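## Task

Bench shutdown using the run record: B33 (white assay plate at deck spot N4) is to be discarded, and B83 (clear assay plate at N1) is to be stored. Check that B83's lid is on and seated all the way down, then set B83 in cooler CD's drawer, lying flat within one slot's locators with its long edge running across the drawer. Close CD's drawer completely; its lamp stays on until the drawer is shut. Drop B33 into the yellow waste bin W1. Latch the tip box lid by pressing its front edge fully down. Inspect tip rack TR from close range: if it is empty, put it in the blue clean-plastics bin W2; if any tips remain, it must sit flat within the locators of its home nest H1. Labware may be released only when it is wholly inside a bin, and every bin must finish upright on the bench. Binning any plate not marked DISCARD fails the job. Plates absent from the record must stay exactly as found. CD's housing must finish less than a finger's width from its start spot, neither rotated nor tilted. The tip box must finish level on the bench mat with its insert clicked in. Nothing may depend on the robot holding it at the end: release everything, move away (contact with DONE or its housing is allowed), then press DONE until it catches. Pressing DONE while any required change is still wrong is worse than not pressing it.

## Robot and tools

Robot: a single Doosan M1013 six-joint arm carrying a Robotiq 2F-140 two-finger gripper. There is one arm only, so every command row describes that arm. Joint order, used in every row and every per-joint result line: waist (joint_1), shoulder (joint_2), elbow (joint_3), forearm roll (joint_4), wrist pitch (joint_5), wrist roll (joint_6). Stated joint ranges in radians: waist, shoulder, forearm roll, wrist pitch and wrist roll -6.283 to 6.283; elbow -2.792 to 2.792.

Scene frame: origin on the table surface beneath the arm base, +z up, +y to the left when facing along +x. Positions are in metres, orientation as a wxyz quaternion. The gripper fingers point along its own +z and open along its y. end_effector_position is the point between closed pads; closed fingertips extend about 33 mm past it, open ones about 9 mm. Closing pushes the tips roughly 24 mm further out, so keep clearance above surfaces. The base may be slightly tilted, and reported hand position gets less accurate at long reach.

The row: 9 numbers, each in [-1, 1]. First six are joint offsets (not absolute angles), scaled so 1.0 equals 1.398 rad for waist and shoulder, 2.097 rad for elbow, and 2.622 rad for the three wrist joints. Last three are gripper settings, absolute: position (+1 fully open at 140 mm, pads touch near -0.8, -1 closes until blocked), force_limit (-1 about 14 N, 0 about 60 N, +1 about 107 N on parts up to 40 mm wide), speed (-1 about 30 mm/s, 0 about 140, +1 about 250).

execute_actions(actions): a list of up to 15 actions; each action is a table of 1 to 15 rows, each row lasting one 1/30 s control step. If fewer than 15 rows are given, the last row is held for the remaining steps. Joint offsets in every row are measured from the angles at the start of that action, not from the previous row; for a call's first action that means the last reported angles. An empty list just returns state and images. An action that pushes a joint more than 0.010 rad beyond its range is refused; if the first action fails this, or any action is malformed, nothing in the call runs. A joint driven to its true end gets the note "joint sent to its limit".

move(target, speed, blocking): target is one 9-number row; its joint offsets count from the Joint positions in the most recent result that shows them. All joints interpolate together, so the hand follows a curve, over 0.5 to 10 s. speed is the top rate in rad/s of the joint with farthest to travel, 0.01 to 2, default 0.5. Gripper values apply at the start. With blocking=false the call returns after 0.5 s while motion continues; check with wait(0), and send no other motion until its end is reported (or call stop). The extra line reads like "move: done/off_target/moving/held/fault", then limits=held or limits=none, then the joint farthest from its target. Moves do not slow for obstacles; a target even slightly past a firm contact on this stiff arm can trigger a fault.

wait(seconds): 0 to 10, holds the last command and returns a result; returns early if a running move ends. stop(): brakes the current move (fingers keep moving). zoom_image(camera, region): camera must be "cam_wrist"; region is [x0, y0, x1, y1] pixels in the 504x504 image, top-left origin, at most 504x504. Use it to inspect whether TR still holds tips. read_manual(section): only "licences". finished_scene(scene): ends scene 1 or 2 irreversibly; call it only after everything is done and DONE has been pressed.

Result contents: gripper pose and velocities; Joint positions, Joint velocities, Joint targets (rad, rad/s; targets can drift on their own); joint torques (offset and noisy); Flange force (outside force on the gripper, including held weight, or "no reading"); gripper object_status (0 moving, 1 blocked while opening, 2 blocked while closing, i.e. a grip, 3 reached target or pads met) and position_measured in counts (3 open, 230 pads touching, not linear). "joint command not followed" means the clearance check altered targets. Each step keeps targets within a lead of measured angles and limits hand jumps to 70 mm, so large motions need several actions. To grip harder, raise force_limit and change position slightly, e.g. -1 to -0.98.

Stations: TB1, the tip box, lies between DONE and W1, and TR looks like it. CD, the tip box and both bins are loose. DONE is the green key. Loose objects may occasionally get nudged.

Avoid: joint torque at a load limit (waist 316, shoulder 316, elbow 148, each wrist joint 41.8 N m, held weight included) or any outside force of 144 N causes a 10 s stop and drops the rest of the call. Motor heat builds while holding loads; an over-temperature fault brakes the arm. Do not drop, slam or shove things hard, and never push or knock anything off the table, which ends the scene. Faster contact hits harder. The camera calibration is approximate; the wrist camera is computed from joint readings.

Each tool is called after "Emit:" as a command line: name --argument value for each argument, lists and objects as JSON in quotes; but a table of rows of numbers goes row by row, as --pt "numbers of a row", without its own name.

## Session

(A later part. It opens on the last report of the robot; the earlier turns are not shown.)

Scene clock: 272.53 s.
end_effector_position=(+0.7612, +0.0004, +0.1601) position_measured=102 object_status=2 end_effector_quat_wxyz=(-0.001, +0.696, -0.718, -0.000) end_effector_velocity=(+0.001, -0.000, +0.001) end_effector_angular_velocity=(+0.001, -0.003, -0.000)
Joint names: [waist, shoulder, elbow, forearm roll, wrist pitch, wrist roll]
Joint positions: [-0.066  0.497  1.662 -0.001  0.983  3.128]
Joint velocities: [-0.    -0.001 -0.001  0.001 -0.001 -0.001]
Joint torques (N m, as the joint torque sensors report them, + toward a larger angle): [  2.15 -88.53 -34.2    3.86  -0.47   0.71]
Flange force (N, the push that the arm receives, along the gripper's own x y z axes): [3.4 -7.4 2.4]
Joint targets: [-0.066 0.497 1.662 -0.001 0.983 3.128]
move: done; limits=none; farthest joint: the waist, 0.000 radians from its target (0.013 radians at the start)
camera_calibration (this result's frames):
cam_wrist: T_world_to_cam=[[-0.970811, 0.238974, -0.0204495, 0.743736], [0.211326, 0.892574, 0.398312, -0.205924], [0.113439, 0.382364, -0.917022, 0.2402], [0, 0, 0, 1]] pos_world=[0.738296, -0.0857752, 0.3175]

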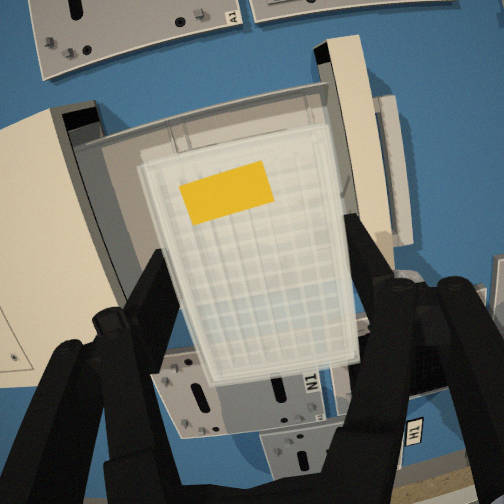

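Emit:
move --target '[0,0.0524,0.0205,0,-0.0444,0,-1,-0.5,-0.9]' --speed 0.06

Scene clock: 277.87 s.
end_effector_position=(+0.7613, +0.0005, +0.0852) position_measured=102 object_status=2 end_effector_quat_wxyz=(-0.001, +0.696, -0.718, +0.000) end_effector_velocity=(-0.000, +0.001, +0.000) end_effector_angular_velocity=(+0.002, -0.000, -0.001)
Joint names: [waist, shoulder, elbow, forearm roll, wrist pitch, wrist roll]
Joint positions: [-0.066  0.57   1.705 -0.001  0.867  3.128]
Joint velocities: [ 0.001 -0.     0.     0.002 -0.     0.   ]
Joint torques (N m, as the joint torque sensors report them, + toward a larger angle): [  3.11 -90.24 -31.43   3.39  -0.38   0.6 ]
Flange force (N, the push that the arm receives, along the gripper's own x y z axes): [4.5 -4.3 1.8]
Joint targets: [-0.066 0.570 1.705 -0.001 0.866 3.128]
move: done; limits=none; farthest joint: the waist, 0.000 radians from its target (0.000 radians at the start)
camera_calibration (this result's frames):
cam_wrist: T_world_to_cam=[[-0.970833, 0.238872, -0.0205961, 0.742334], [0.211166, 0.89258, 0.398383, -0.176126], [0.113546, 0.382415, -0.916988, 0.171347], [0, 0, 0, 1]] pos_world=[0.738418, -0.0856415, 0.242578]

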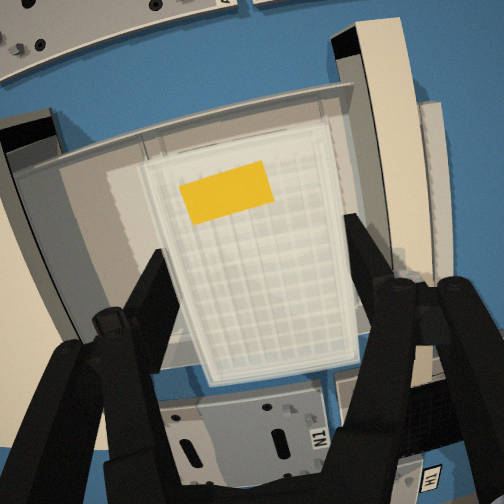

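Emit:
move --target '[0,0.0112,0.0031,0,-0.0085,0,-1,-0.5,-0.9]' --speed 0.02

Emit:
zoom_image --camera "cam_wrist" --region '[90,70,430,410]'

Scene clock: 284.63 s.
end_effector_position=(+0.7614, +0.0005, +0.0705) position_measured=102 object_status=2 end_effector_quat_wxyz=(-0.001, +0.696, -0.718, +0.000) end_effector_velocity=(-0.000, +0.000, +0.000) end_effector_angular_velocity=(+0.001, +0.000, -0.000)
Joint names: [waist, shoulder, elbow, forearm roll, wrist pitch, wrist roll]
Joint positions: [-0.066  0.586  1.712 -0.001  0.844  3.128]
Joint velocities: [ 0.    -0.     0.001  0.001  0.    -0.   ]
Joint torques (N m, as the joint torque sensors report them, + toward a larger angle): [  3.2  -88.26 -29.08   3.54  -0.58   0.53]
Flange force (N, the push that the arm receives, along the gripper's own x y z axes): [4.2 -4.8 -2.2]
Joint targets: [-0.066 0.586 1.712 -0.001 0.844 3.128]
move: done; limits=none; farthest joint: the waist, 0.000 radians from its target (0.000 radians at the start)
camera_calibration (this result's frames):
cam_wrist: T_world_to_cam=[[-0.970823, 0.238902, -0.0207225, 0.742096], [0.211141, 0.892572, 0.398415, -0.170315], [0.113678, 0.382415, -0.916971, 0.157814], [0, 0, 0, 1]] pos_world=[0.738464, -0.0856203, 0.227945]

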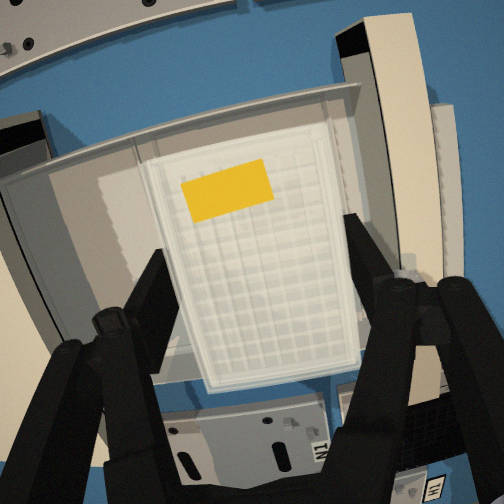

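Region (90, 70, 430, 410) of cam_wrist's 504x504 image, scaled by 1.482, with more detail than that image has.

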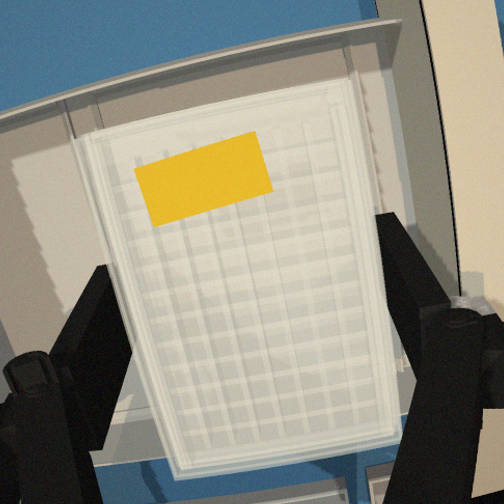

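Emit:
move --target '[-0.0065,-0.004,0.0005,0,0.0017,-0.0035,-1,-0.5,-0.9]' --speed 0.01

Emit:
move --target '[0,0.0075,0.002,0,-0.0056,0,-1,-0.5,-0.9]' --speed 0.015

Emit:
zoom_image --camera "cam_wrist" --region '[90,70,430,410]'

Scene clock: 291.57 s.
end_effector_position=(+0.7602, -0.0063, +0.0743) position_measured=102 object_status=2 end_effector_quat_wxyz=(-0.001, +0.696, -0.718, +0.000) end_effector_velocity=(-0.001, -0.000, -0.001) end_effector_angular_velocity=(-0.001, +0.002, +0.001)
Joint names: [waist, shoulder, elbow, forearm roll, wrist pitch, wrist roll]
Joint positions: [-0.075  0.58   1.713 -0.001  0.849  3.119]
Joint velocities: [-0.     0.     0.001 -0.001  0.    -0.   ]
Joint torques (N m, as the joint torque sensors report them, + toward a larger angle): [  3.72 -91.41 -30.95   3.47  -0.35   0.51]
Flange force (N, the push that the arm receives, along the gripper's own x y z axes): [5.2 -5.5 3.7]
Joint targets: [-0.075 0.580 1.713 -0.001 0.849 3.119]
move: done; limits=none; farthest joint: the waist, 0.000 radians from its target (0.009 radians at the start)
camera_calibration (this result's frames):
cam_wrist: T_world_to_cam=[[-0.970842, 0.238817, -0.0208015, 0.742654], [0.211032, 0.892593, 0.398426, -0.165372], [0.113718, 0.382419, -0.916964, 0.164017], [0, 0, 0, 1]] pos_world=[0.737247, -0.092472, 0.231735]

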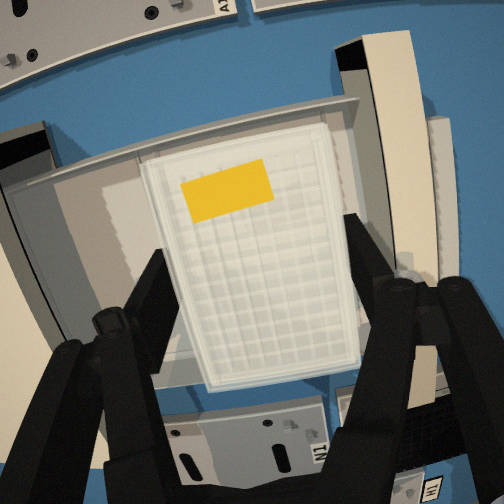

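Scene clock: 292.77 s.
end_effector_position=(+0.7601, -0.0063, +0.0646) position_measured=102 object_status=2 end_effector_quat_wxyz=(-0.001, +0.696, -0.718, +0.000) end_effector_velocity=(-0.000, -0.000, -0.001) end_effector_angular_velocity=(-0.001, +0.001, +0.000)
Joint names: [waist, shoulder, elbow, forearm roll, wrist pitch, wrist roll]
Joint positions: [-0.075  0.591  1.717 -0.001  0.834  3.119]
Joint velocities: [-0.     0.001  0.    -0.001 -0.     0.   ]
Joint torques (N m, as the joint torque sensors report them, + toward a larger angle): [  2.2  -91.02 -30.81   3.36  -0.43   0.71]
Flange force (N, the push that the arm receives, along the gripper's own x y z axes): [3.7 -3.5 2.5]
Joint targets: [-0.075 0.591 1.717 -0.001 0.834 3.119]
move: done; limits=none; farthest joint: the waist, 0.000 radians from its target (0.000 radians at the start)
camera_calibration (this result's frames):
cam_wrist: T_world_to_cam=[[-0.970843, 0.238811, -0.0208061, 0.742417], [0.211023, 0.892592, 0.398433, -0.161512], [0.113721, 0.382426, -0.916961, 0.155123], [0, 0, 0, 1]] pos_world=[0.737213, -0.0924558, 0.222041]

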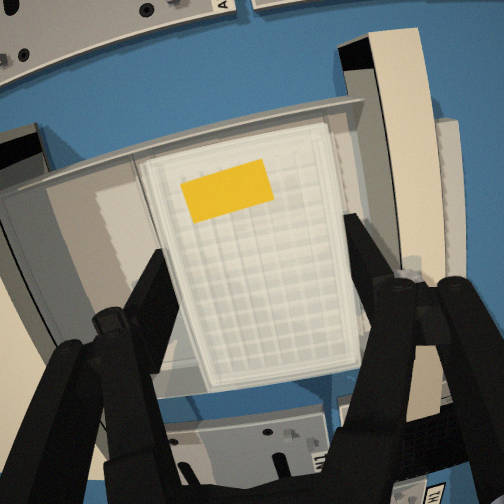

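Region (90, 70, 430, 410) of cam_wrist's 504x504 image, scaled by 1.482, with more detail than that image has.

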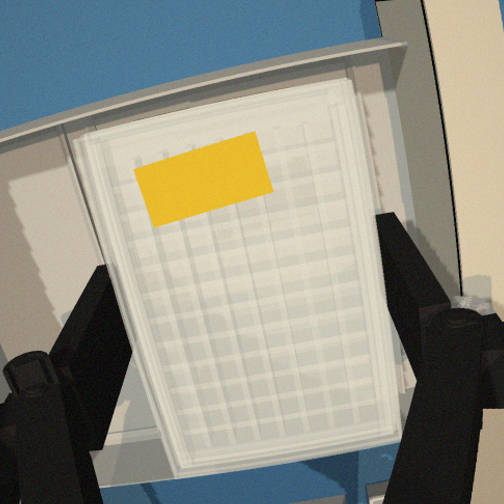

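Emit:
move --target '[0.0012,0.0045,0.0012,0,-0.0034,0,-1,-0.5,-0.9]' --speed 0.01

Emit:
zoom_image --camera "cam_wrist" --region '[90,70,430,410]'

Scene clock: 298.27 s.
end_effector_position=(+0.7601, -0.0050, +0.0588) position_measured=102 object_status=2 end_effector_quat_wxyz=(-0.001, +0.697, -0.717, +0.000) end_effector_velocity=(+0.000, -0.001, +0.001) end_effector_angular_velocity=(+0.000, -0.000, -0.001)
Joint names: [waist, shoulder, elbow, forearm roll, wrist pitch, wrist roll]
Joint positions: [-0.074  0.597  1.719 -0.001  0.825  3.119]
Joint velocities: [-0.001 -0.001 -0.001  0.001  0.001 -0.   ]
Joint torques (N m, as the joint torque sensors report them, + toward a larger angle): [  2.65 -93.16 -30.33   3.34  -0.37   0.57]
Flange force (N, the push that the arm receives, along the gripper's own x y z axes): [4.0 -6.3 4.0]
Joint targets: [-0.074 0.597 1.719 -0.001 0.825 3.119]
move: done; limits=none; farthest joint: the waist, 0.000 radians from its target (0.002 radians at the start)
camera_calibration (this result's frames):
cam_wrist: T_world_to_cam=[[-0.971241, 0.23718, -0.0209153, 0.742254], [0.209479, 0.892946, 0.398454, -0.159168], [0.113181, 0.382613, -0.91695, 0.149726], [0, 0, 0, 1]] pos_world=[0.737303, -0.0912067, 0.216237]

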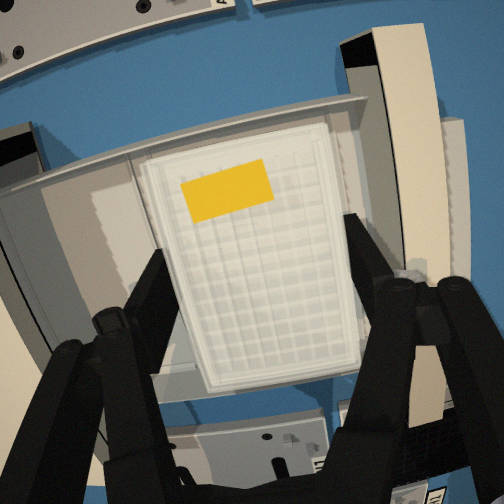

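Region (90, 70, 430, 410) of cam_wrist's 504x504 image, scaled by 1.482, with more detail than that image has.

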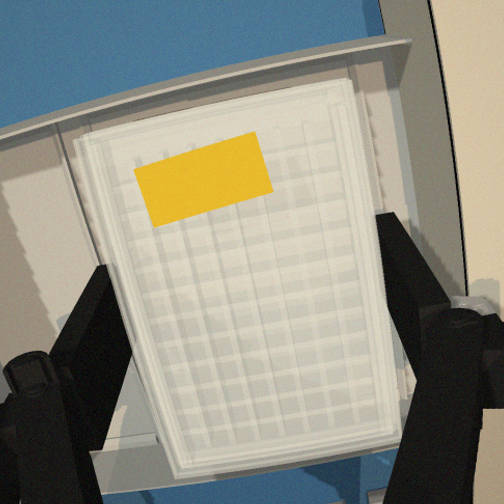

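Emit:
move --target '[0,0.003,0.0008,0,-0.0022,-0.004,-1,-0.5,-0.9]' --speed 0.01

Emit:
zoom_image --camera "cam_wrist" --region '[90,70,430,410]'

Scene clock: 302.60 s.
end_effector_position=(+0.7600, -0.0050, +0.0550) position_measured=102 object_status=2 end_effector_quat_wxyz=(-0.001, +0.701, -0.714, +0.000) end_effector_velocity=(-0.000, -0.000, +0.001) end_effector_angular_velocity=(-0.001, -0.000, +0.001)
Joint names: [waist, shoulder, elbow, forearm roll, wrist pitch, wrist roll]
Joint positions: [-0.074  0.601  1.721 -0.001  0.819  3.108]
Joint velocities: [ 0.    -0.001  0.001 -0.002  0.     0.   ]
Joint torques (N m, as the joint torque sensors report them, + toward a larger angle): [  2.58 -93.17 -30.33   3.39  -0.41   0.48]
Flange force (N, the push that the arm receives, along the gripper's own x y z axes): [3.7 -5.4 4.1]
Joint targets: [-0.074 0.601 1.721 -0.001 0.819 3.108]
move: done; limits=none; farthest joint: the waist, 0.000 radians from its target (0.000 radians at the start)
camera_calibration (this result's frames):
cam_wrist: T_world_to_cam=[[-0.973674, 0.22699, -0.0208292, 0.743853], [0.200147, 0.895095, 0.398429, -0.150513], [0.109083, 0.383771, -0.916963, 0.14931], [0, 0, 0, 1]] pos_world=[0.738108, -0.091424, 0.212375]

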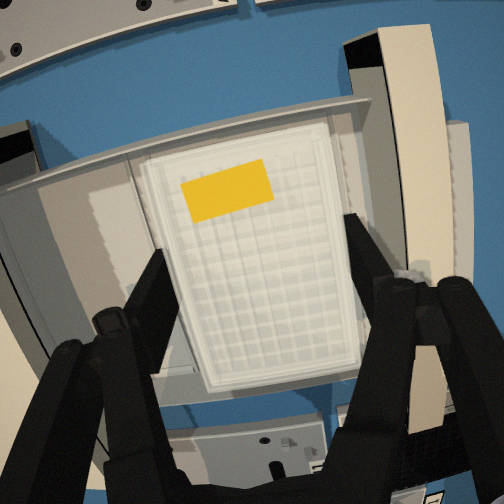

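Region (90, 70, 430, 410) of cam_wrist's 504x504 image, scaled by 1.482, with more detail than that image has.

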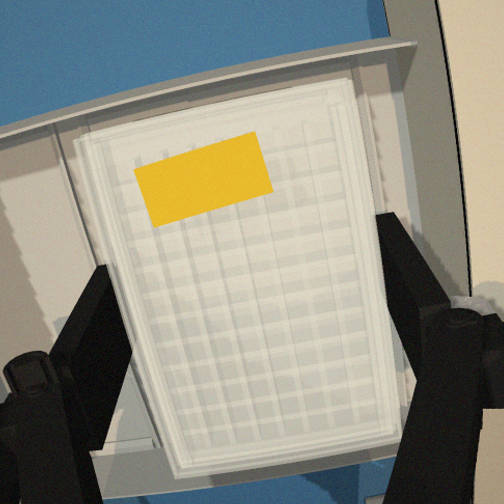

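Emit:
move --target '[0.0006,0.002,0.0012,0,-0.002,0,-1,-0.5,-0.9]' --speed 0.01

Emit:
zoom_image --camera "cam_wrist" --region '[90,70,430,410]'

Scene clock: 307.37 s.
end_effector_position=(+0.7594, -0.0043, +0.0518) position_measured=102 object_status=2 end_effector_quat_wxyz=(-0.001, +0.701, -0.713, +0.000) end_effector_velocity=(+0.000, -0.000, -0.000) end_effector_angular_velocity=(-0.001, -0.001, +0.001)
Joint names: [waist, shoulder, elbow, forearm roll, wrist pitch, wrist roll]
Joint positions: [-0.073  0.604  1.724 -0.001  0.814  3.108]
Joint velocities: [-0.     0.     0.    -0.001 -0.001  0.   ]
Joint torques (N m, as the joint torque sensors report them, + toward a larger angle): [  3.22 -92.47 -29.92   3.33  -0.37   0.65]
Flange force (N, the push that the arm receives, along the gripper's own x y z axes): [5.0 -5.1 3.1]
Joint targets: [-0.073 0.604 1.724 -0.001 0.814 3.108]
move: done; limits=none; farthest joint: the waist, 0.000 radians from its target (0.001 radians at the start)
camera_calibration (this result's frames):
cam_wrist: T_world_to_cam=[[-0.973869, 0.226159, -0.0207654, 0.743176], [0.19941, 0.895264, 0.39842, -0.149182], [0.108697, 0.383868, -0.916968, 0.146537], [0, 0, 0, 1]] pos_world=[0.737576, -0.0907699, 0.209239]

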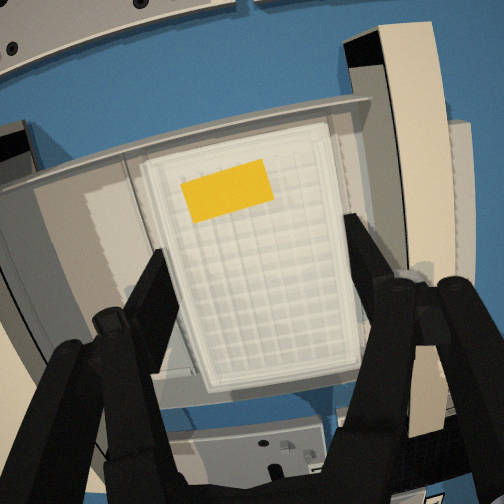

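Region (90, 70, 430, 410) of cam_wrist's 504x504 image, scaled by 1.482, with more detail than that image has.

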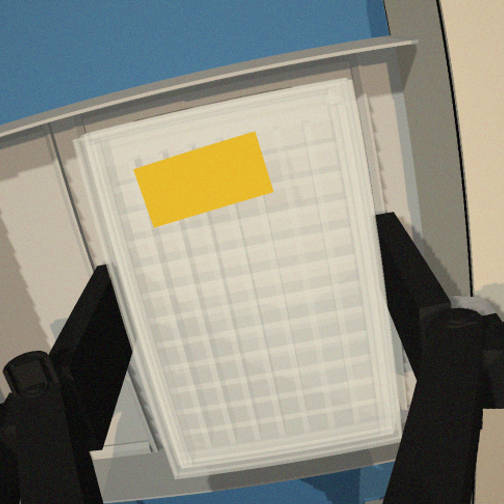

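Emit:
move --target '[0,0.0023,0.0006,0,-0.0017,0,-1,-0.5,-0.9]' --speed 0.01

Emit:
move --target '[0,0,0,0,0,0,0.24,-0.5,-0.9]'

Emit:
zoom_image --camera "cam_wrist" --region '[90,70,430,410]'

Scene clock: 312.10 s.
end_effector_position=(+0.7593, -0.0043, +0.0489) position_measured=102 object_status=2 end_effector_quat_wxyz=(-0.001, +0.701, -0.713, +0.000) end_effector_velocity=(-0.000, -0.001, -0.001) end_effector_angular_velocity=(-0.001, +0.001, +0.000)
Joint names: [waist, shoulder, elbow, forearm roll, wrist pitch, wrist roll]
Joint positions: [-0.073  0.607  1.725 -0.001  0.81   3.108]
Joint velocities: [-0.001  0.001  0.001 -0.001 -0.001 -0.   ]
Joint torques (N m, as the joint torque sensors report them, + toward a larger angle): [  0.01 -87.94 -27.15   2.9   -0.49   0.68]
Flange force (N, the push that the arm receives, along the gripper's own x y z axes): [1.1 -5.9 -3.1]
Joint targets: [-0.073 0.607 1.725 -0.001 0.810 3.108]
move: done; limits=none; farthest joint: the waist, 0.000 radians from its target (0.000 radians at the start)
camera_calibration (this result's frames):
cam_wrist: T_world_to_cam=[[-0.973872, 0.226148, -0.0207697, 0.743041], [0.199397, 0.895265, 0.398423, -0.148005], [0.108697, 0.383871, -0.916967, 0.143852], [0, 0, 0, 1]] pos_world=[0.737502, -0.0907534, 0.206309]

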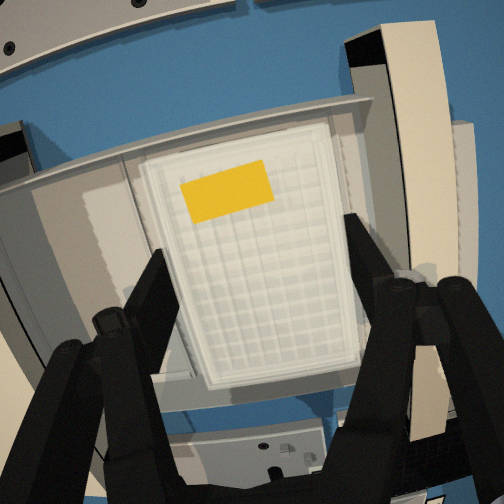

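Scene clock: 312.60 s.
end_effector_position=(+0.7592, -0.0043, +0.0488) position_measured=99 object_status=3 end_effector_quat_wxyz=(-0.001, +0.701, -0.713, +0.000) end_effector_velocity=(-0.000, +0.000, +0.000) end_effector_angular_velocity=(+0.001, -0.000, -0.001)
Joint names: [waist, shoulder, elbow, forearm roll, wrist pitch, wrist roll]
Joint positions: [-0.073  0.607  1.725 -0.001  0.81   3.108]
Joint velocities: [ 0.    -0.001  0.001  0.001  0.    -0.   ]
Joint torques (N m, as the joint torque sensors report them, + toward a larger angle): [  2.7  -91.66 -29.92   3.41  -0.32   0.53]
Flange force (N, the push that the arm receives, along the gripper's own x y z axes): [3.9 -3.7 2.4]
Joint targets: [-0.073 0.607 1.725 -0.001 0.810 3.108]
move: done; limits=none; farthest joint: the waist, 0.000 radians from its target (0.000 radians at the start)
camera_calibration (this result's frames):
cam_wrist: T_world_to_cam=[[-0.973875, 0.226147, -0.0206289, 0.742967], [0.199453, 0.895263, 0.398401, -0.148003], [0.108566, 0.383878, -0.916979, 0.143881], [0, 0, 0, 1]] pos_world=[0.737456, -0.090751, 0.206227]

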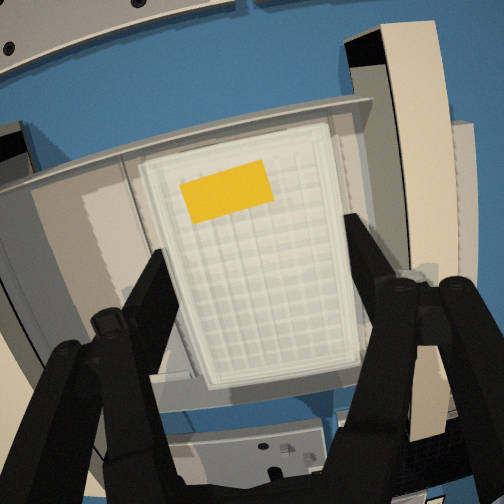

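Region (90, 70, 430, 410) of cam_wrist's 504x504 image, scaled by 1.482, with more detail than that image has.

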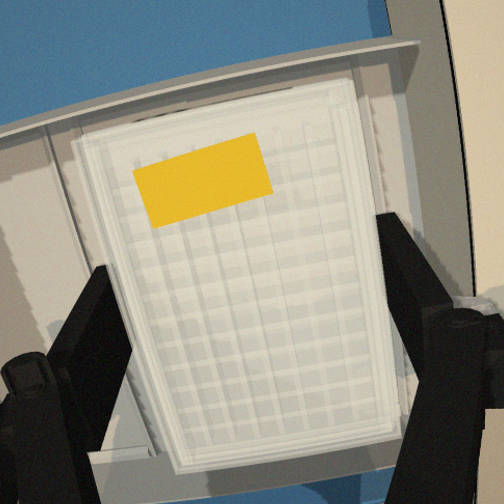

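Emit:
move --target '[0,-0.079,-0.03,0,0.066,0,0.24,-0.5,-0.9]' --speed 0.12

Emit:
zoom_image --camera "cam_wrist" --region '[150,70,380,300]'

Scene clock: 318.53 s.
end_effector_position=(+0.7614, -0.0046, +0.1603) position_measured=99 object_status=3 end_effector_quat_wxyz=(-0.001, +0.701, -0.713, +0.000) end_effector_velocity=(+0.000, +0.000, +0.001) end_effector_angular_velocity=(-0.001, -0.001, +0.000)
Joint names: [waist, shoulder, elbow, forearm roll, wrist pitch, wrist roll]
Joint positions: [-0.073  0.497  1.662 -0.001  0.983  3.108]
Joint velocities: [ 0.    -0.001 -0.    -0.001  0.001  0.   ]
Joint torques (N m, as the joint torque sensors report them, + toward a larger angle): [  3.57 -87.33 -34.02   3.67  -0.43   0.58]
Flange force (N, the push that the arm receives, along the gripper's own x y z axes): [5.2 -6.2 1.7]
Joint targets: [-0.073 0.497 1.662 -0.001 0.983 3.108]
move: done; limits=none; farthest joint: the waist, 0.000 radians from its target (0.000 radians at the start)
camera_calibration (this result's frames):
cam_wrist: T_world_to_cam=[[-0.973847, 0.226238, -0.0209546, 0.747437], [0.199414, 0.89528, 0.398382, -0.192502], [0.108889, 0.383784, -0.91698, 0.245723], [0, 0, 0, 1]] pos_world=[0.73952, -0.09106, 0.317675]

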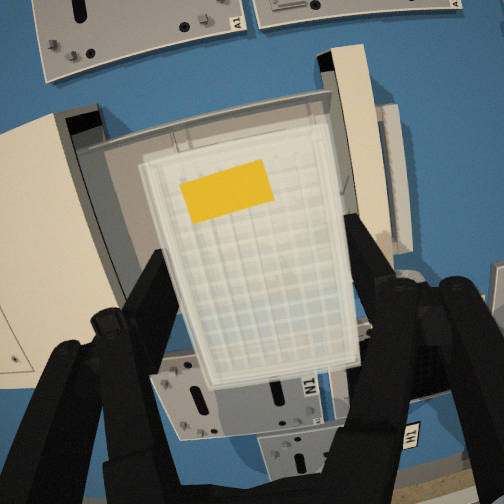

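Region (150, 70, 380, 300) of cam_wrist's 504x504 image, scaled by 2.191, with more detail than that image has.

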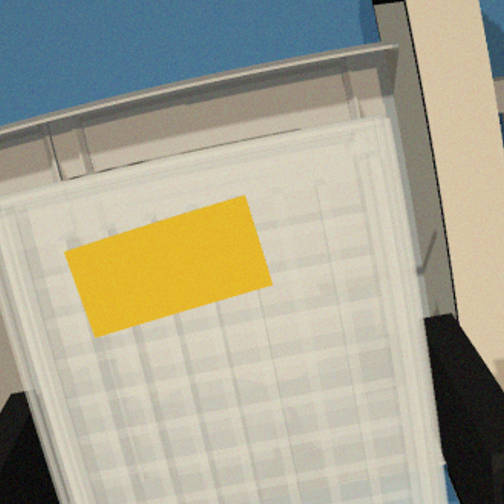

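Still held. Go back, 1 mm toward +y.

Emit:
move --target '[0.001,0.079,0.03,0,-0.066,0,0.24,-0.5,-0.9]' --speed 0.08

Emit:
move --target '[0,0,0,0,0,0,0.29,-0.5,-0.9]'

Emit:
move --target '[0,-0.079,-0.03,0,0.066,0,0.29,-0.5,-0.9]' --speed 0.12

Emit:
zoom_image --camera "cam_wrist" --region '[150,70,380,300]'

Scene clock: 327.17 s.
end_effector_position=(+0.7592, -0.0032, +0.0488) position_measured=99 object_status=3 end_effector_quat_wxyz=(-0.001, +0.701, -0.713, +0.000) end_effector_velocity=(-0.001, +0.000, -0.002) end_effector_angular_velocity=(+0.001, +0.001, -0.001)
Joint names: [waist, shoulder, elbow, forearm roll, wrist pitch, wrist roll]
Joint positions: [-0.071  0.607  1.725 -0.001  0.81   3.108]
Joint velocities: [ 0.     0.002  0.001  0.001 -0.001 -0.   ]
Joint torques (N m, as the joint torque sensors report them, + toward a larger angle): [  3.41 -92.64 -29.41   3.39  -0.56   0.59]
Flange force (N, the push that the arm receives, along the gripper's own x y z axes): [5.2 -6.3 2.9]
Joint targets: [-0.071 0.607 1.725 -0.001 0.810 3.108]
move: done; limits=none; farthest joint: the waist, 0.000 radians from its target (0.001 radians at the start)
camera_calibration (this result's frames):
cam_wrist: T_world_to_cam=[[-0.97419, 0.224785, -0.0206292, 0.742967], [0.198201, 0.895541, 0.398399, -0.148004], [0.108028, 0.384028, -0.91698, 0.143883], [0, 0, 0, 1]] pos_world=[0.737583, -0.0897191, 0.20623]

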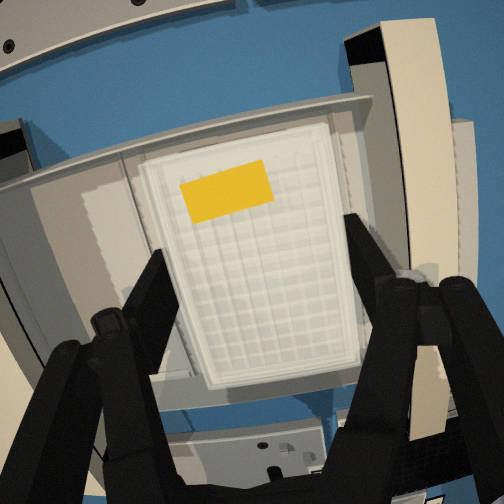

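Scene clock: 327.67 s.
end_effector_position=(+0.7592, -0.0032, +0.0488) position_measured=93 object_status=3 end_effector_quat_wxyz=(-0.001, +0.701, -0.713, +0.000) end_effector_velocity=(-0.001, +0.000, -0.000) end_effector_angular_velocity=(+0.000, +0.001, -0.000)
Joint names: [waist, shoulder, elbow, forearm roll, wrist pitch, wrist roll]
Joint positions: [-0.071  0.607  1.725 -0.001  0.81   3.108]
Joint velocities: [ 0.    -0.     0.002  0.    -0.     0.   ]
Joint torques (N m, as the joint torque sensors report them, + toward a larger angle): [  2.16 -92.45 -29.72   3.31  -0.47   0.57]
Flange force (N, the push that the arm receives, along the gripper's own x y z axes): [3.4 -5.0 2.5]
Joint targets: [-0.071 0.607 1.725 -0.001 0.810 3.108]
move: done; limits=none; farthest joint: the waist, 0.000 radians from its target (0.000 radians at the start)
camera_calibration (this result's frames):
cam_wrist: T_world_to_cam=[[-0.97419, 0.224785, -0.0206232, 0.742964], [0.198203, 0.895541, 0.398398, -0.148002], [0.108023, 0.384028, -0.916981, 0.14388], [0, 0, 0, 1]] pos_world=[0.73758, -0.0897189, 0.206222]

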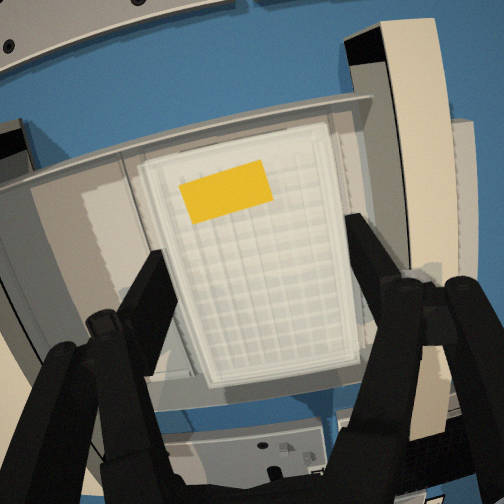

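Scene clock: 329.43 s.
end_effector_position=(+0.7614, -0.0036, +0.1603) position_measured=93 object_status=3 end_effector_quat_wxyz=(-0.001, +0.701, -0.713, +0.000) end_effector_velocity=(-0.001, +0.000, -0.001) end_effector_angular_velocity=(-0.000, +0.002, +0.000)
Joint names: [waist, shoulder, elbow, forearm roll, wrist pitch, wrist roll]
Joint positions: [-0.071  0.497  1.662 -0.001  0.983  3.108]
Joint velocities: [ 0.     0.     0.002 -0.001 -0.     0.   ]
Joint torques (N m, as the joint torque sensors report them, + toward a larger angle): [  3.35 -86.77 -34.29   3.88  -0.38   0.57]
Flange force (N, the push that the arm receives, along the gripper's own x y z axes): [5.0 -4.8 2.1]
Joint targets: [-0.071 0.497 1.662 -0.001 0.983 3.108]
move: done; limits=none; farthest joint: the waist, 0.000 radians from its target (0.000 radians at the start)
camera_calibration (this result's frames):
cam_wrist: T_world_to_cam=[[-0.974164, 0.22487, -0.0209487, 0.747435], [0.198159, 0.89556, 0.398379, -0.192501], [0.108344, 0.383935, -0.916982, 0.245722], [0, 0, 0, 1]] pos_world=[0.739647, -0.090021, 0.317669]

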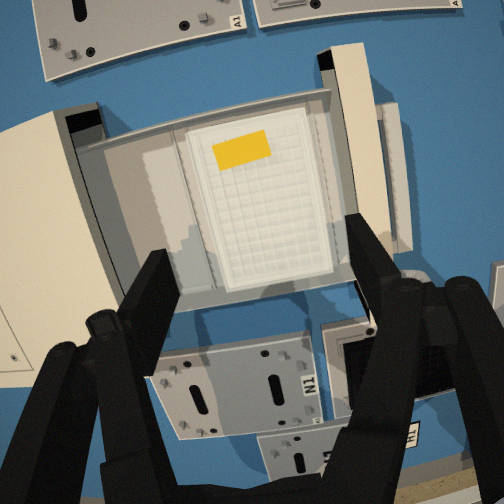

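Region (150, 70, 380, 300) of cam_wrist's 504x504 image, scaled by 2.191, with more detail than that image has.

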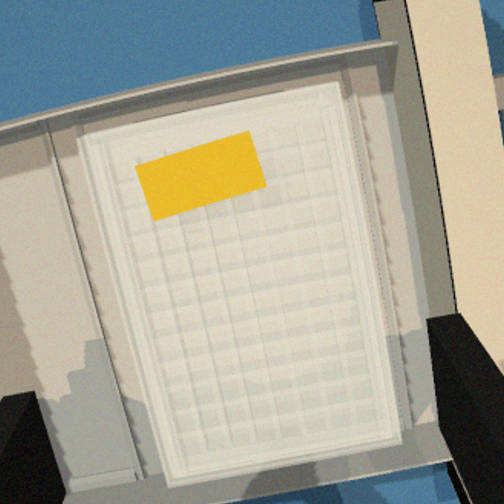

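Emit:
move --target '[0,0.0783,0.0298,0,-0.0654,0,0.29,-0.5,-0.9]' --speed 0.1

Emit:
move --target '[0,-0.0016,0.002,0,-0.0007,0,0.245,-0.8,-0.9]' --speed 0.01

Emit:
move --target '[0,0,0,0,0,0,0.285,-0.5,-0.9]'

Emit:
move --target '[0,-0.079,-0.029,0,0.065,0,0.285,-0.5,-0.9]' --speed 0.12

Emit:
zoom_image --camera "cam_wrist" --region '[150,70,380,300]'

Scene clock: 340.73 s.
end_effector_position=(+0.7592, -0.0032, +0.0497) position_measured=93 object_status=3 end_effector_quat_wxyz=(-0.001, +0.701, -0.713, -0.000) end_effector_velocity=(-0.001, +0.000, -0.001) end_effector_angular_velocity=(+0.000, +0.001, -0.000)
Joint names: [waist, shoulder, elbow, forearm roll, wrist pitch, wrist roll]
Joint positions: [-0.071  0.606  1.724 -0.001  0.811  3.108]
Joint velocities: [-0.     0.     0.001  0.    -0.001 -0.   ]
Joint torques (N m, as the joint torque sensors report them, + toward a larger angle): [  2.36 -92.87 -29.61   3.26  -0.21   0.68]
Flange force (N, the push that the arm receives, along the gripper's own x y z axes): [3.7 -5.4 3.3]
Joint targets: [-0.071 0.606 1.724 -0.001 0.811 3.108]
move: done; limits=none; farthest joint: the waist, 0.000 radians from its target (0.000 radians at the start)
camera_calibration (this result's frames):
cam_wrist: T_world_to_cam=[[-0.974195, 0.22478, -0.0204508, 0.74296], [0.198269, 0.895539, 0.398371, -0.148416], [0.10786, 0.384036, -0.916996, 0.144848], [0, 0, 0, 1]] pos_world=[0.73759, -0.0897172, 0.207143]

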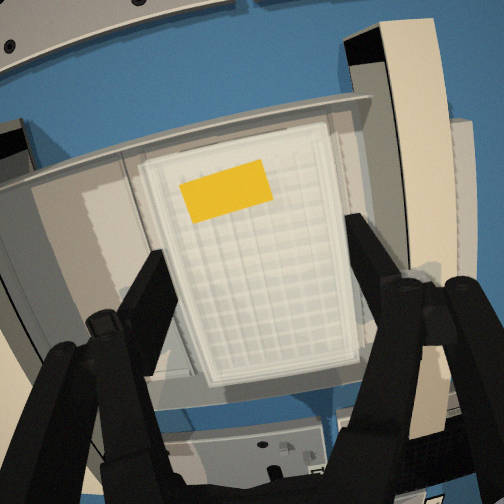

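Scene clock: 341.43 s.
end_effector_position=(+0.7573, -0.0031, +0.0497) position_measured=98 object_status=3 end_effector_quat_wxyz=(-0.001, +0.701, -0.713, -0.000) end_effector_velocity=(-0.001, -0.000, -0.000) end_effector_angular_velocity=(-0.000, +0.002, -0.000)
Joint names: [waist, shoulder, elbow, forearm roll, wrist pitch, wrist roll]
Joint positions: [-0.071  0.604  1.729 -0.001  0.809  3.108]
Joint velocities: [-0.    -0.001  0.002 -0.     0.001  0.   ]
Joint torques (N m, as the joint torque sensors report them, + toward a larger angle): [  3.29 -92.32 -29.66   3.3   -0.28   0.54]
Flange force (N, the push that the arm receives, along the gripper's own x y z axes): [4.7 -5.2 3.2]
Joint targets: [-0.071 0.604 1.729 -0.001 0.809 3.108]
move: done; limits=none; farthest joint: the waist, 0.000 radians from its target (0.000 radians at the start)
camera_calibration (this result's frames):
cam_wrist: T_world_to_cam=[[-0.974198, 0.224779, -0.0203189, 0.741054], [0.198321, 0.895536, 0.398351, -0.148152], [0.107737, 0.384043, -0.917008, 0.145098], [0, 0, 0, 1]] pos_world=[0.735682, -0.0896222, 0.20713]

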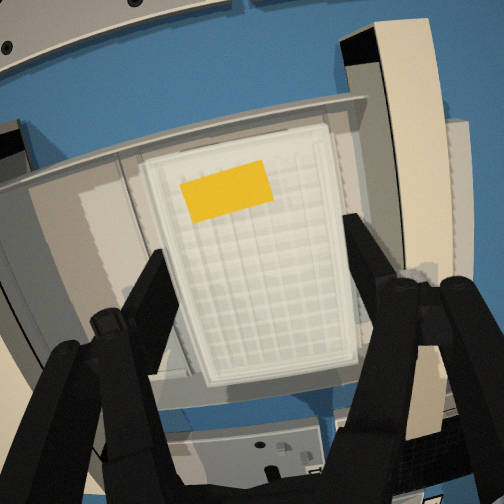

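Scene clock: 341.93 s.
end_effector_position=(+0.7573, -0.0031, +0.0497) position_measured=93 object_status=3 end_effector_quat_wxyz=(-0.001, +0.701, -0.713, -0.000) end_effector_velocity=(+0.001, +0.000, +0.000) end_effector_angular_velocity=(+0.001, -0.000, -0.001)
Joint names: [waist, shoulder, elbow, forearm roll, wrist pitch, wrist roll]
Joint positions: [-0.071  0.604  1.729 -0.001  0.809  3.108]
Joint velocities: [-0.     0.    -0.001  0.002  0.001 -0.   ]
Joint torques (N m, as the joint torque sensors report them, + toward a larger angle): [  3.31 -91.5  -29.66   3.32  -0.4    0.55]
Flange force (N, the push that the arm receives, along the gripper's own x y z axes): [5.1 -4.7 2.2]
Joint targets: [-0.071 0.604 1.729 -0.001 0.809 3.108]
move: done; limits=none; farthest joint: the waist, 0.000 radians from its target (0.000 radians at the start)
camera_calibration (this result's frames):
cam_wrist: T_world_to_cam=[[-0.974198, 0.224779, -0.0203148, 0.741049], [0.198323, 0.895536, 0.39835, -0.148152], [0.107734, 0.384043, -0.917008, 0.145101], [0, 0, 0, 1]] pos_world=[0.735678, -0.0896221, 0.207129]

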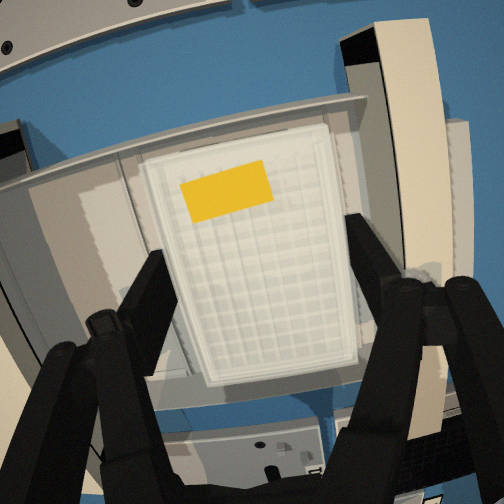

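Scene clock: 343.70 s.
end_effector_position=(+0.7589, -0.0034, +0.1600) position_measured=93 object_status=3 end_effector_quat_wxyz=(-0.001, +0.701, -0.713, +0.000) end_effector_velocity=(+0.000, +0.000, -0.000) end_effector_angular_velocity=(-0.000, -0.000, +0.001)
Joint names: [waist, shoulder, elbow, forearm roll, wrist pitch, wrist roll]
Joint positions: [-0.071  0.493  1.668 -0.001  0.98   3.108]
Joint velocities: [ 0.001  0.001 -0.    -0.    -0.    -0.   ]
Joint torques (N m, as the joint torque sensors report them, + toward a larger angle): [  3.07 -87.27 -34.46   3.75  -0.31   0.5 ]
Flange force (N, the push that the arm receives, along the gripper's own x y z axes): [4.5 -5.9 3.1]
Joint targets: [-0.071 0.493 1.668 -0.001 0.980 3.108]
move: done; limits=none; farthest joint: the waist, 0.000 radians from its target (0.000 radians at the start)
camera_calibration (this result's frames):
cam_wrist: T_world_to_cam=[[-0.974159, 0.224869, -0.0211562, 0.744995], [0.198074, 0.895564, 0.398413, -0.191942], [0.108537, 0.383927, -0.916962, 0.245527], [0, 0, 0, 1]] pos_world=[0.737114, -0.0898946, 0.317372]

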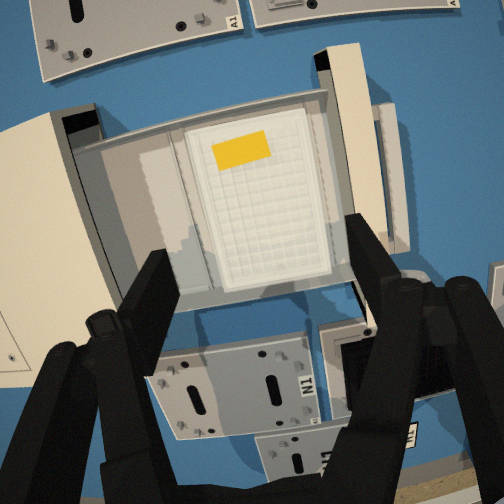

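Region (150, 70, 380, 300) of cam_wrist's 504x504 image, scaled by 2.191, with more detail than that image has.

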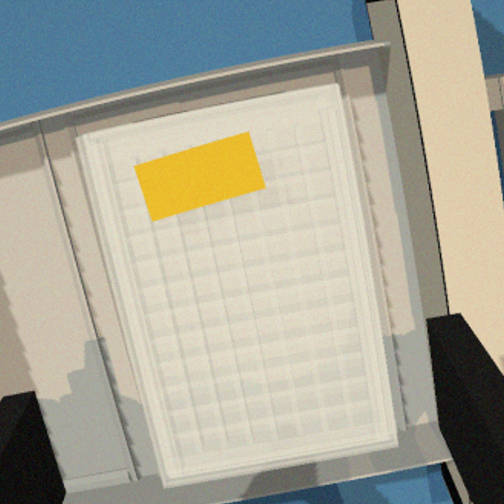

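Emit:
move --target '[0.11,0.01,-0.012,0,0.004,0.0587,0.285,-0.5,-0.9]' --speed 0.2

Emit:
zoom_image --camera "cam_wrist" --region '[130,0,360,180]'

Scene clock: 350.30 s.
end_effector_position=(+0.7616, +0.1140, +0.1612) position_measured=93 object_status=3 end_effector_quat_wxyz=(-0.001, +0.701, -0.713, +0.000) end_effector_velocity=(-0.000, +0.001, -0.000) end_effector_angular_velocity=(+0.001, +0.001, +0.000)
Joint names: [waist, shoulder, elbow, forearm roll, wrist pitch, wrist roll]
Joint positions: [ 0.082  0.507  1.643 -0.001  0.99   3.262]
Joint velocities: [0.001 0.    0.    0.001 0.    0.   ]
Joint torques (N m, as the joint torque sensors report them, + toward a larger angle): [  2.31 -87.64 -34.26   4.05  -0.43   0.64]
Flange force (N, the push that the arm receives, along the gripper's own x y z axes): [2.8 -5.6 0.8]
Joint targets: [0.082 0.507 1.643 -0.001 0.990 3.262]
move: done; limits=none; farthest joint: the waist, 0.001 radians from its target (0.154 radians at the start)
camera_calibration (this result's frames):
cam_wrist: T_world_to_cam=[[-0.974117, 0.224983, -0.0218855, 0.7214], [0.197865, 0.895486, 0.398691, -0.298034], [0.109297, 0.384041, -0.916824, 0.200673], [0, 0, 0, 1]] pos_world=[0.739765, 0.0275161, 0.318593]

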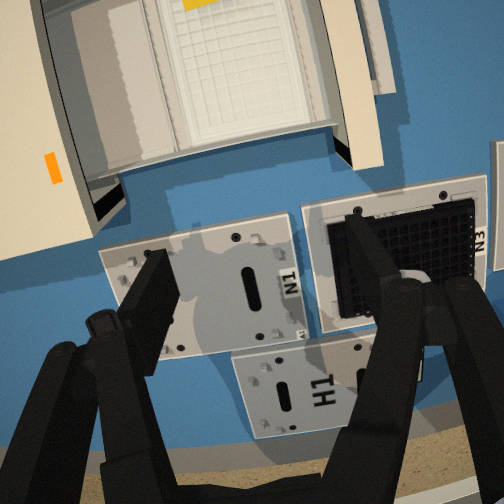

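Region (130, 0, 360, 180) of cam_wrist's 504x504 image, scaled by 2.191, with more detail than that image has; it fills the top 394 rows of this view, and the rest is white.

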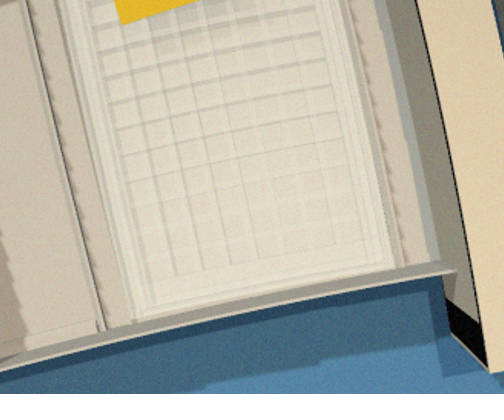

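Emit:
move --target '[-0.0644,0.0,0.012,0,-0.0096,-0.0343,-1,-0.5,0.5]' --speed 0.2

Emit:
move --target '[0,0.0495,0.0226,0,-0.0437,0,-1,-0.5,0.5]' --speed 0.06

Emit:
move --target '[0,0.0015,0.0004,0,-0.0011,0,-1,-0.5,0.5]' --speed 0.01

Emit:
move --target '[0,0.0015,0.0004,0,-0.0011,0,-1,-0.5,0.5]' --speed 0.01

Scene clock: 362.57 s.
end_effector_position=(+0.7610, +0.0450, +0.1494) position_measured=232 object_status=3 end_effector_quat_wxyz=(-0.001, +0.701, -0.713, +0.000) end_effector_velocity=(+0.001, -0.001, +0.000) end_effector_angular_velocity=(-0.001, -0.002, +0.001)
Joint names: [waist, shoulder, elbow, forearm roll, wrist pitch, wrist roll]
Joint positions: [-0.008  0.507  1.668 -0.001  0.965  3.172]
Joint velocities: [-0.     0.001 -0.002 -0.002 -0.001 -0.   ]
Joint torques (N m, as the joint torque sensors report them, + toward a larger angle): [  2.88 -87.6  -33.71   3.65  -0.44   0.57]
Flange force (N, the push that the arm receives, along the gripper's own x y z axes): [3.8 -6.1 1.9]
Joint targets: [-0.008 0.507 1.668 -0.001 0.965 3.172]
move: done; limits=none; farthest joint: the waist, 0.000 radians from its target (0.090 radians at the start)
camera_calibration (this result's frames):
cam_wrist: T_world_to_cam=[[-0.974099, 0.225066, -0.0218314, 0.735996], [0.197974, 0.895507, 0.39859, -0.231474], [0.109259, 0.383944, -0.916869, 0.216457], [0, 0, 0, 1]] pos_world=[0.739109, -0.0414681, 0.306794]

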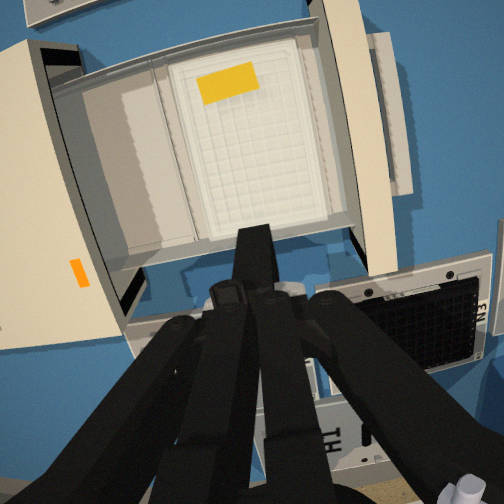

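Scene clock: 364.77 s.
end_effector_position=(+0.7571, +0.0451, +0.0759) position_measured=232 object_status=3 end_effector_quat_wxyz=(-0.001, +0.701, -0.713, -0.000) end_effector_velocity=(-0.000, +0.000, -0.000) end_effector_angular_velocity=(-0.000, -0.000, +0.001)
Joint names: [waist, shoulder, elbow, forearm roll, wrist pitch, wrist roll]
Joint positions: [-0.008  0.577  1.715 -0.001  0.851  3.172]
Joint velocities: [ 0.001  0.     0.001 -0.001 -0.001  0.   ]
Joint torques (N m, as the joint torque sensors report them, + toward a larger angle): [  1.99 -91.33 -30.23   3.44  -0.36   0.56]
Flange force (N, the push that the arm receives, along the gripper's own x y z axes): [2.6 -7.2 3.2]
Joint targets: [-0.008 0.577 1.715 -0.001 0.851 3.172]
move: done; limits=none; farthest joint: the waist, 0.000 radians from its target (0.000 radians at the start)
camera_calibration (this result's frames):
cam_wrist: T_world_to_cam=[[-0.974158, 0.224992, -0.0198535, 0.730459], [0.198713, 0.895514, 0.398207, -0.202021], [0.107372, 0.383971, -0.917081, 0.150941], [0, 0, 0, 1]] pos_world=[0.73552, -0.0413915, 0.233373]

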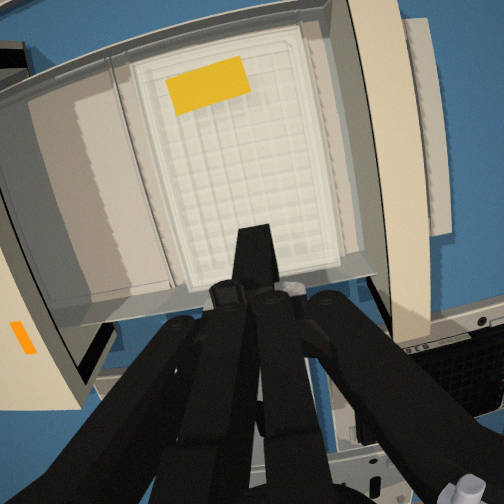

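Scene clock: 365.47 s.
end_effector_position=(+0.7571, +0.0451, +0.0740) position_measured=232 object_status=3 end_effector_quat_wxyz=(-0.001, +0.701, -0.713, -0.000) end_effector_velocity=(+0.000, +0.000, +0.001) end_effector_angular_velocity=(+0.001, -0.001, -0.000)
Joint names: [waist, shoulder, elbow, forearm roll, wrist pitch, wrist roll]
Joint positions: [-0.008  0.579  1.716 -0.001  0.848  3.172]
Joint velocities: [ 0.    -0.001 -0.001  0.001  0.    -0.   ]
Joint torques (N m, as the joint torque sensors report them, + toward a larger angle): [  2.66 -91.16 -31.38   3.36  -0.35   0.7 ]
Flange force (N, the push that the arm receives, along the gripper's own x y z axes): [4.1 -4.3 3.0]
Joint targets: [-0.008 0.579 1.716 -0.001 0.848 3.172]
move: done; limits=none; farthest joint: the waist, 0.000 radians from its target (0.000 radians at the start)
camera_calibration (this result's frames):
cam_wrist: T_world_to_cam=[[-0.97416, 0.22499, -0.0198045, 0.730408], [0.198731, 0.895514, 0.398197, -0.201265], [0.107326, 0.383972, -0.917086, 0.149202], [0, 0, 0, 1]] pos_world=[0.735518, -0.0413881, 0.23144]

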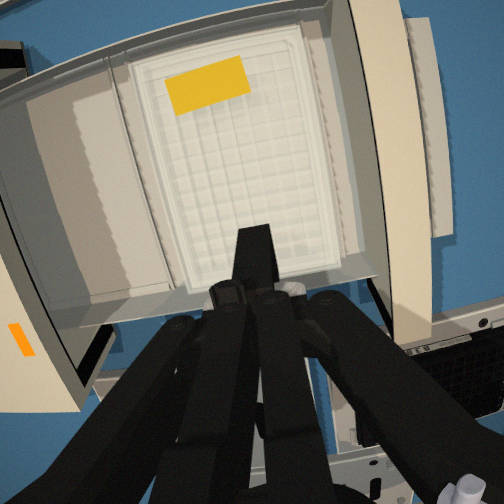

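Scene clock: 366.17 s.
end_effector_position=(+0.7570, +0.0451, +0.0721) position_measured=232 object_status=3 end_effector_quat_wxyz=(-0.000, +0.701, -0.713, -0.000) end_effector_velocity=(+0.000, -0.000, +0.001) end_effector_angular_velocity=(-0.001, -0.001, +0.001)
Joint names: [waist, shoulder, elbow, forearm roll, wrist pitch, wrist roll]
Joint positions: [-0.008  0.581  1.717 -0.001  0.845  3.172]
Joint velocities: [ 0.    -0.001 -0.    -0.001 -0.     0.   ]
Joint torques (N m, as the joint torque sensors report them, + toward a larger angle): [  2.44 -90.13 -30.86   3.37  -0.35   0.59]
Flange force (N, the push that the arm receives, along the gripper's own x y z axes): [3.5 -3.6 1.2]
Joint targets: [-0.008 0.581 1.717 -0.001 0.845 3.172]
move: done; limits=none; farthest joint: the waist, 0.000 radians from its target (0.000 radians at the start)
camera_calibration (this result's frames):
cam_wrist: T_world_to_cam=[[-0.974161, 0.224989, -0.0197559, 0.730352], [0.19875, 0.895514, 0.398188, -0.200509], [0.10728, 0.383973, -0.917091, 0.147465], [0, 0, 0, 1]] pos_world=[0.735511, -0.0413848, 0.229507]

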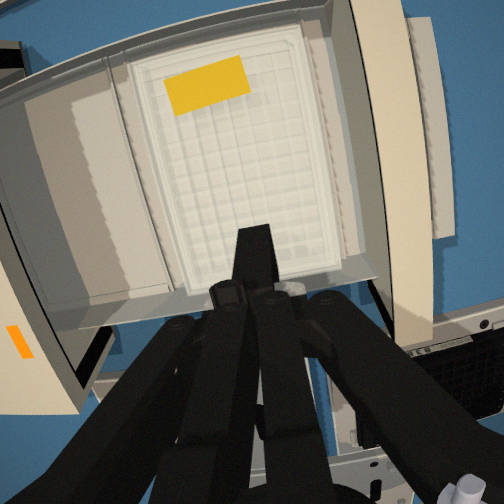

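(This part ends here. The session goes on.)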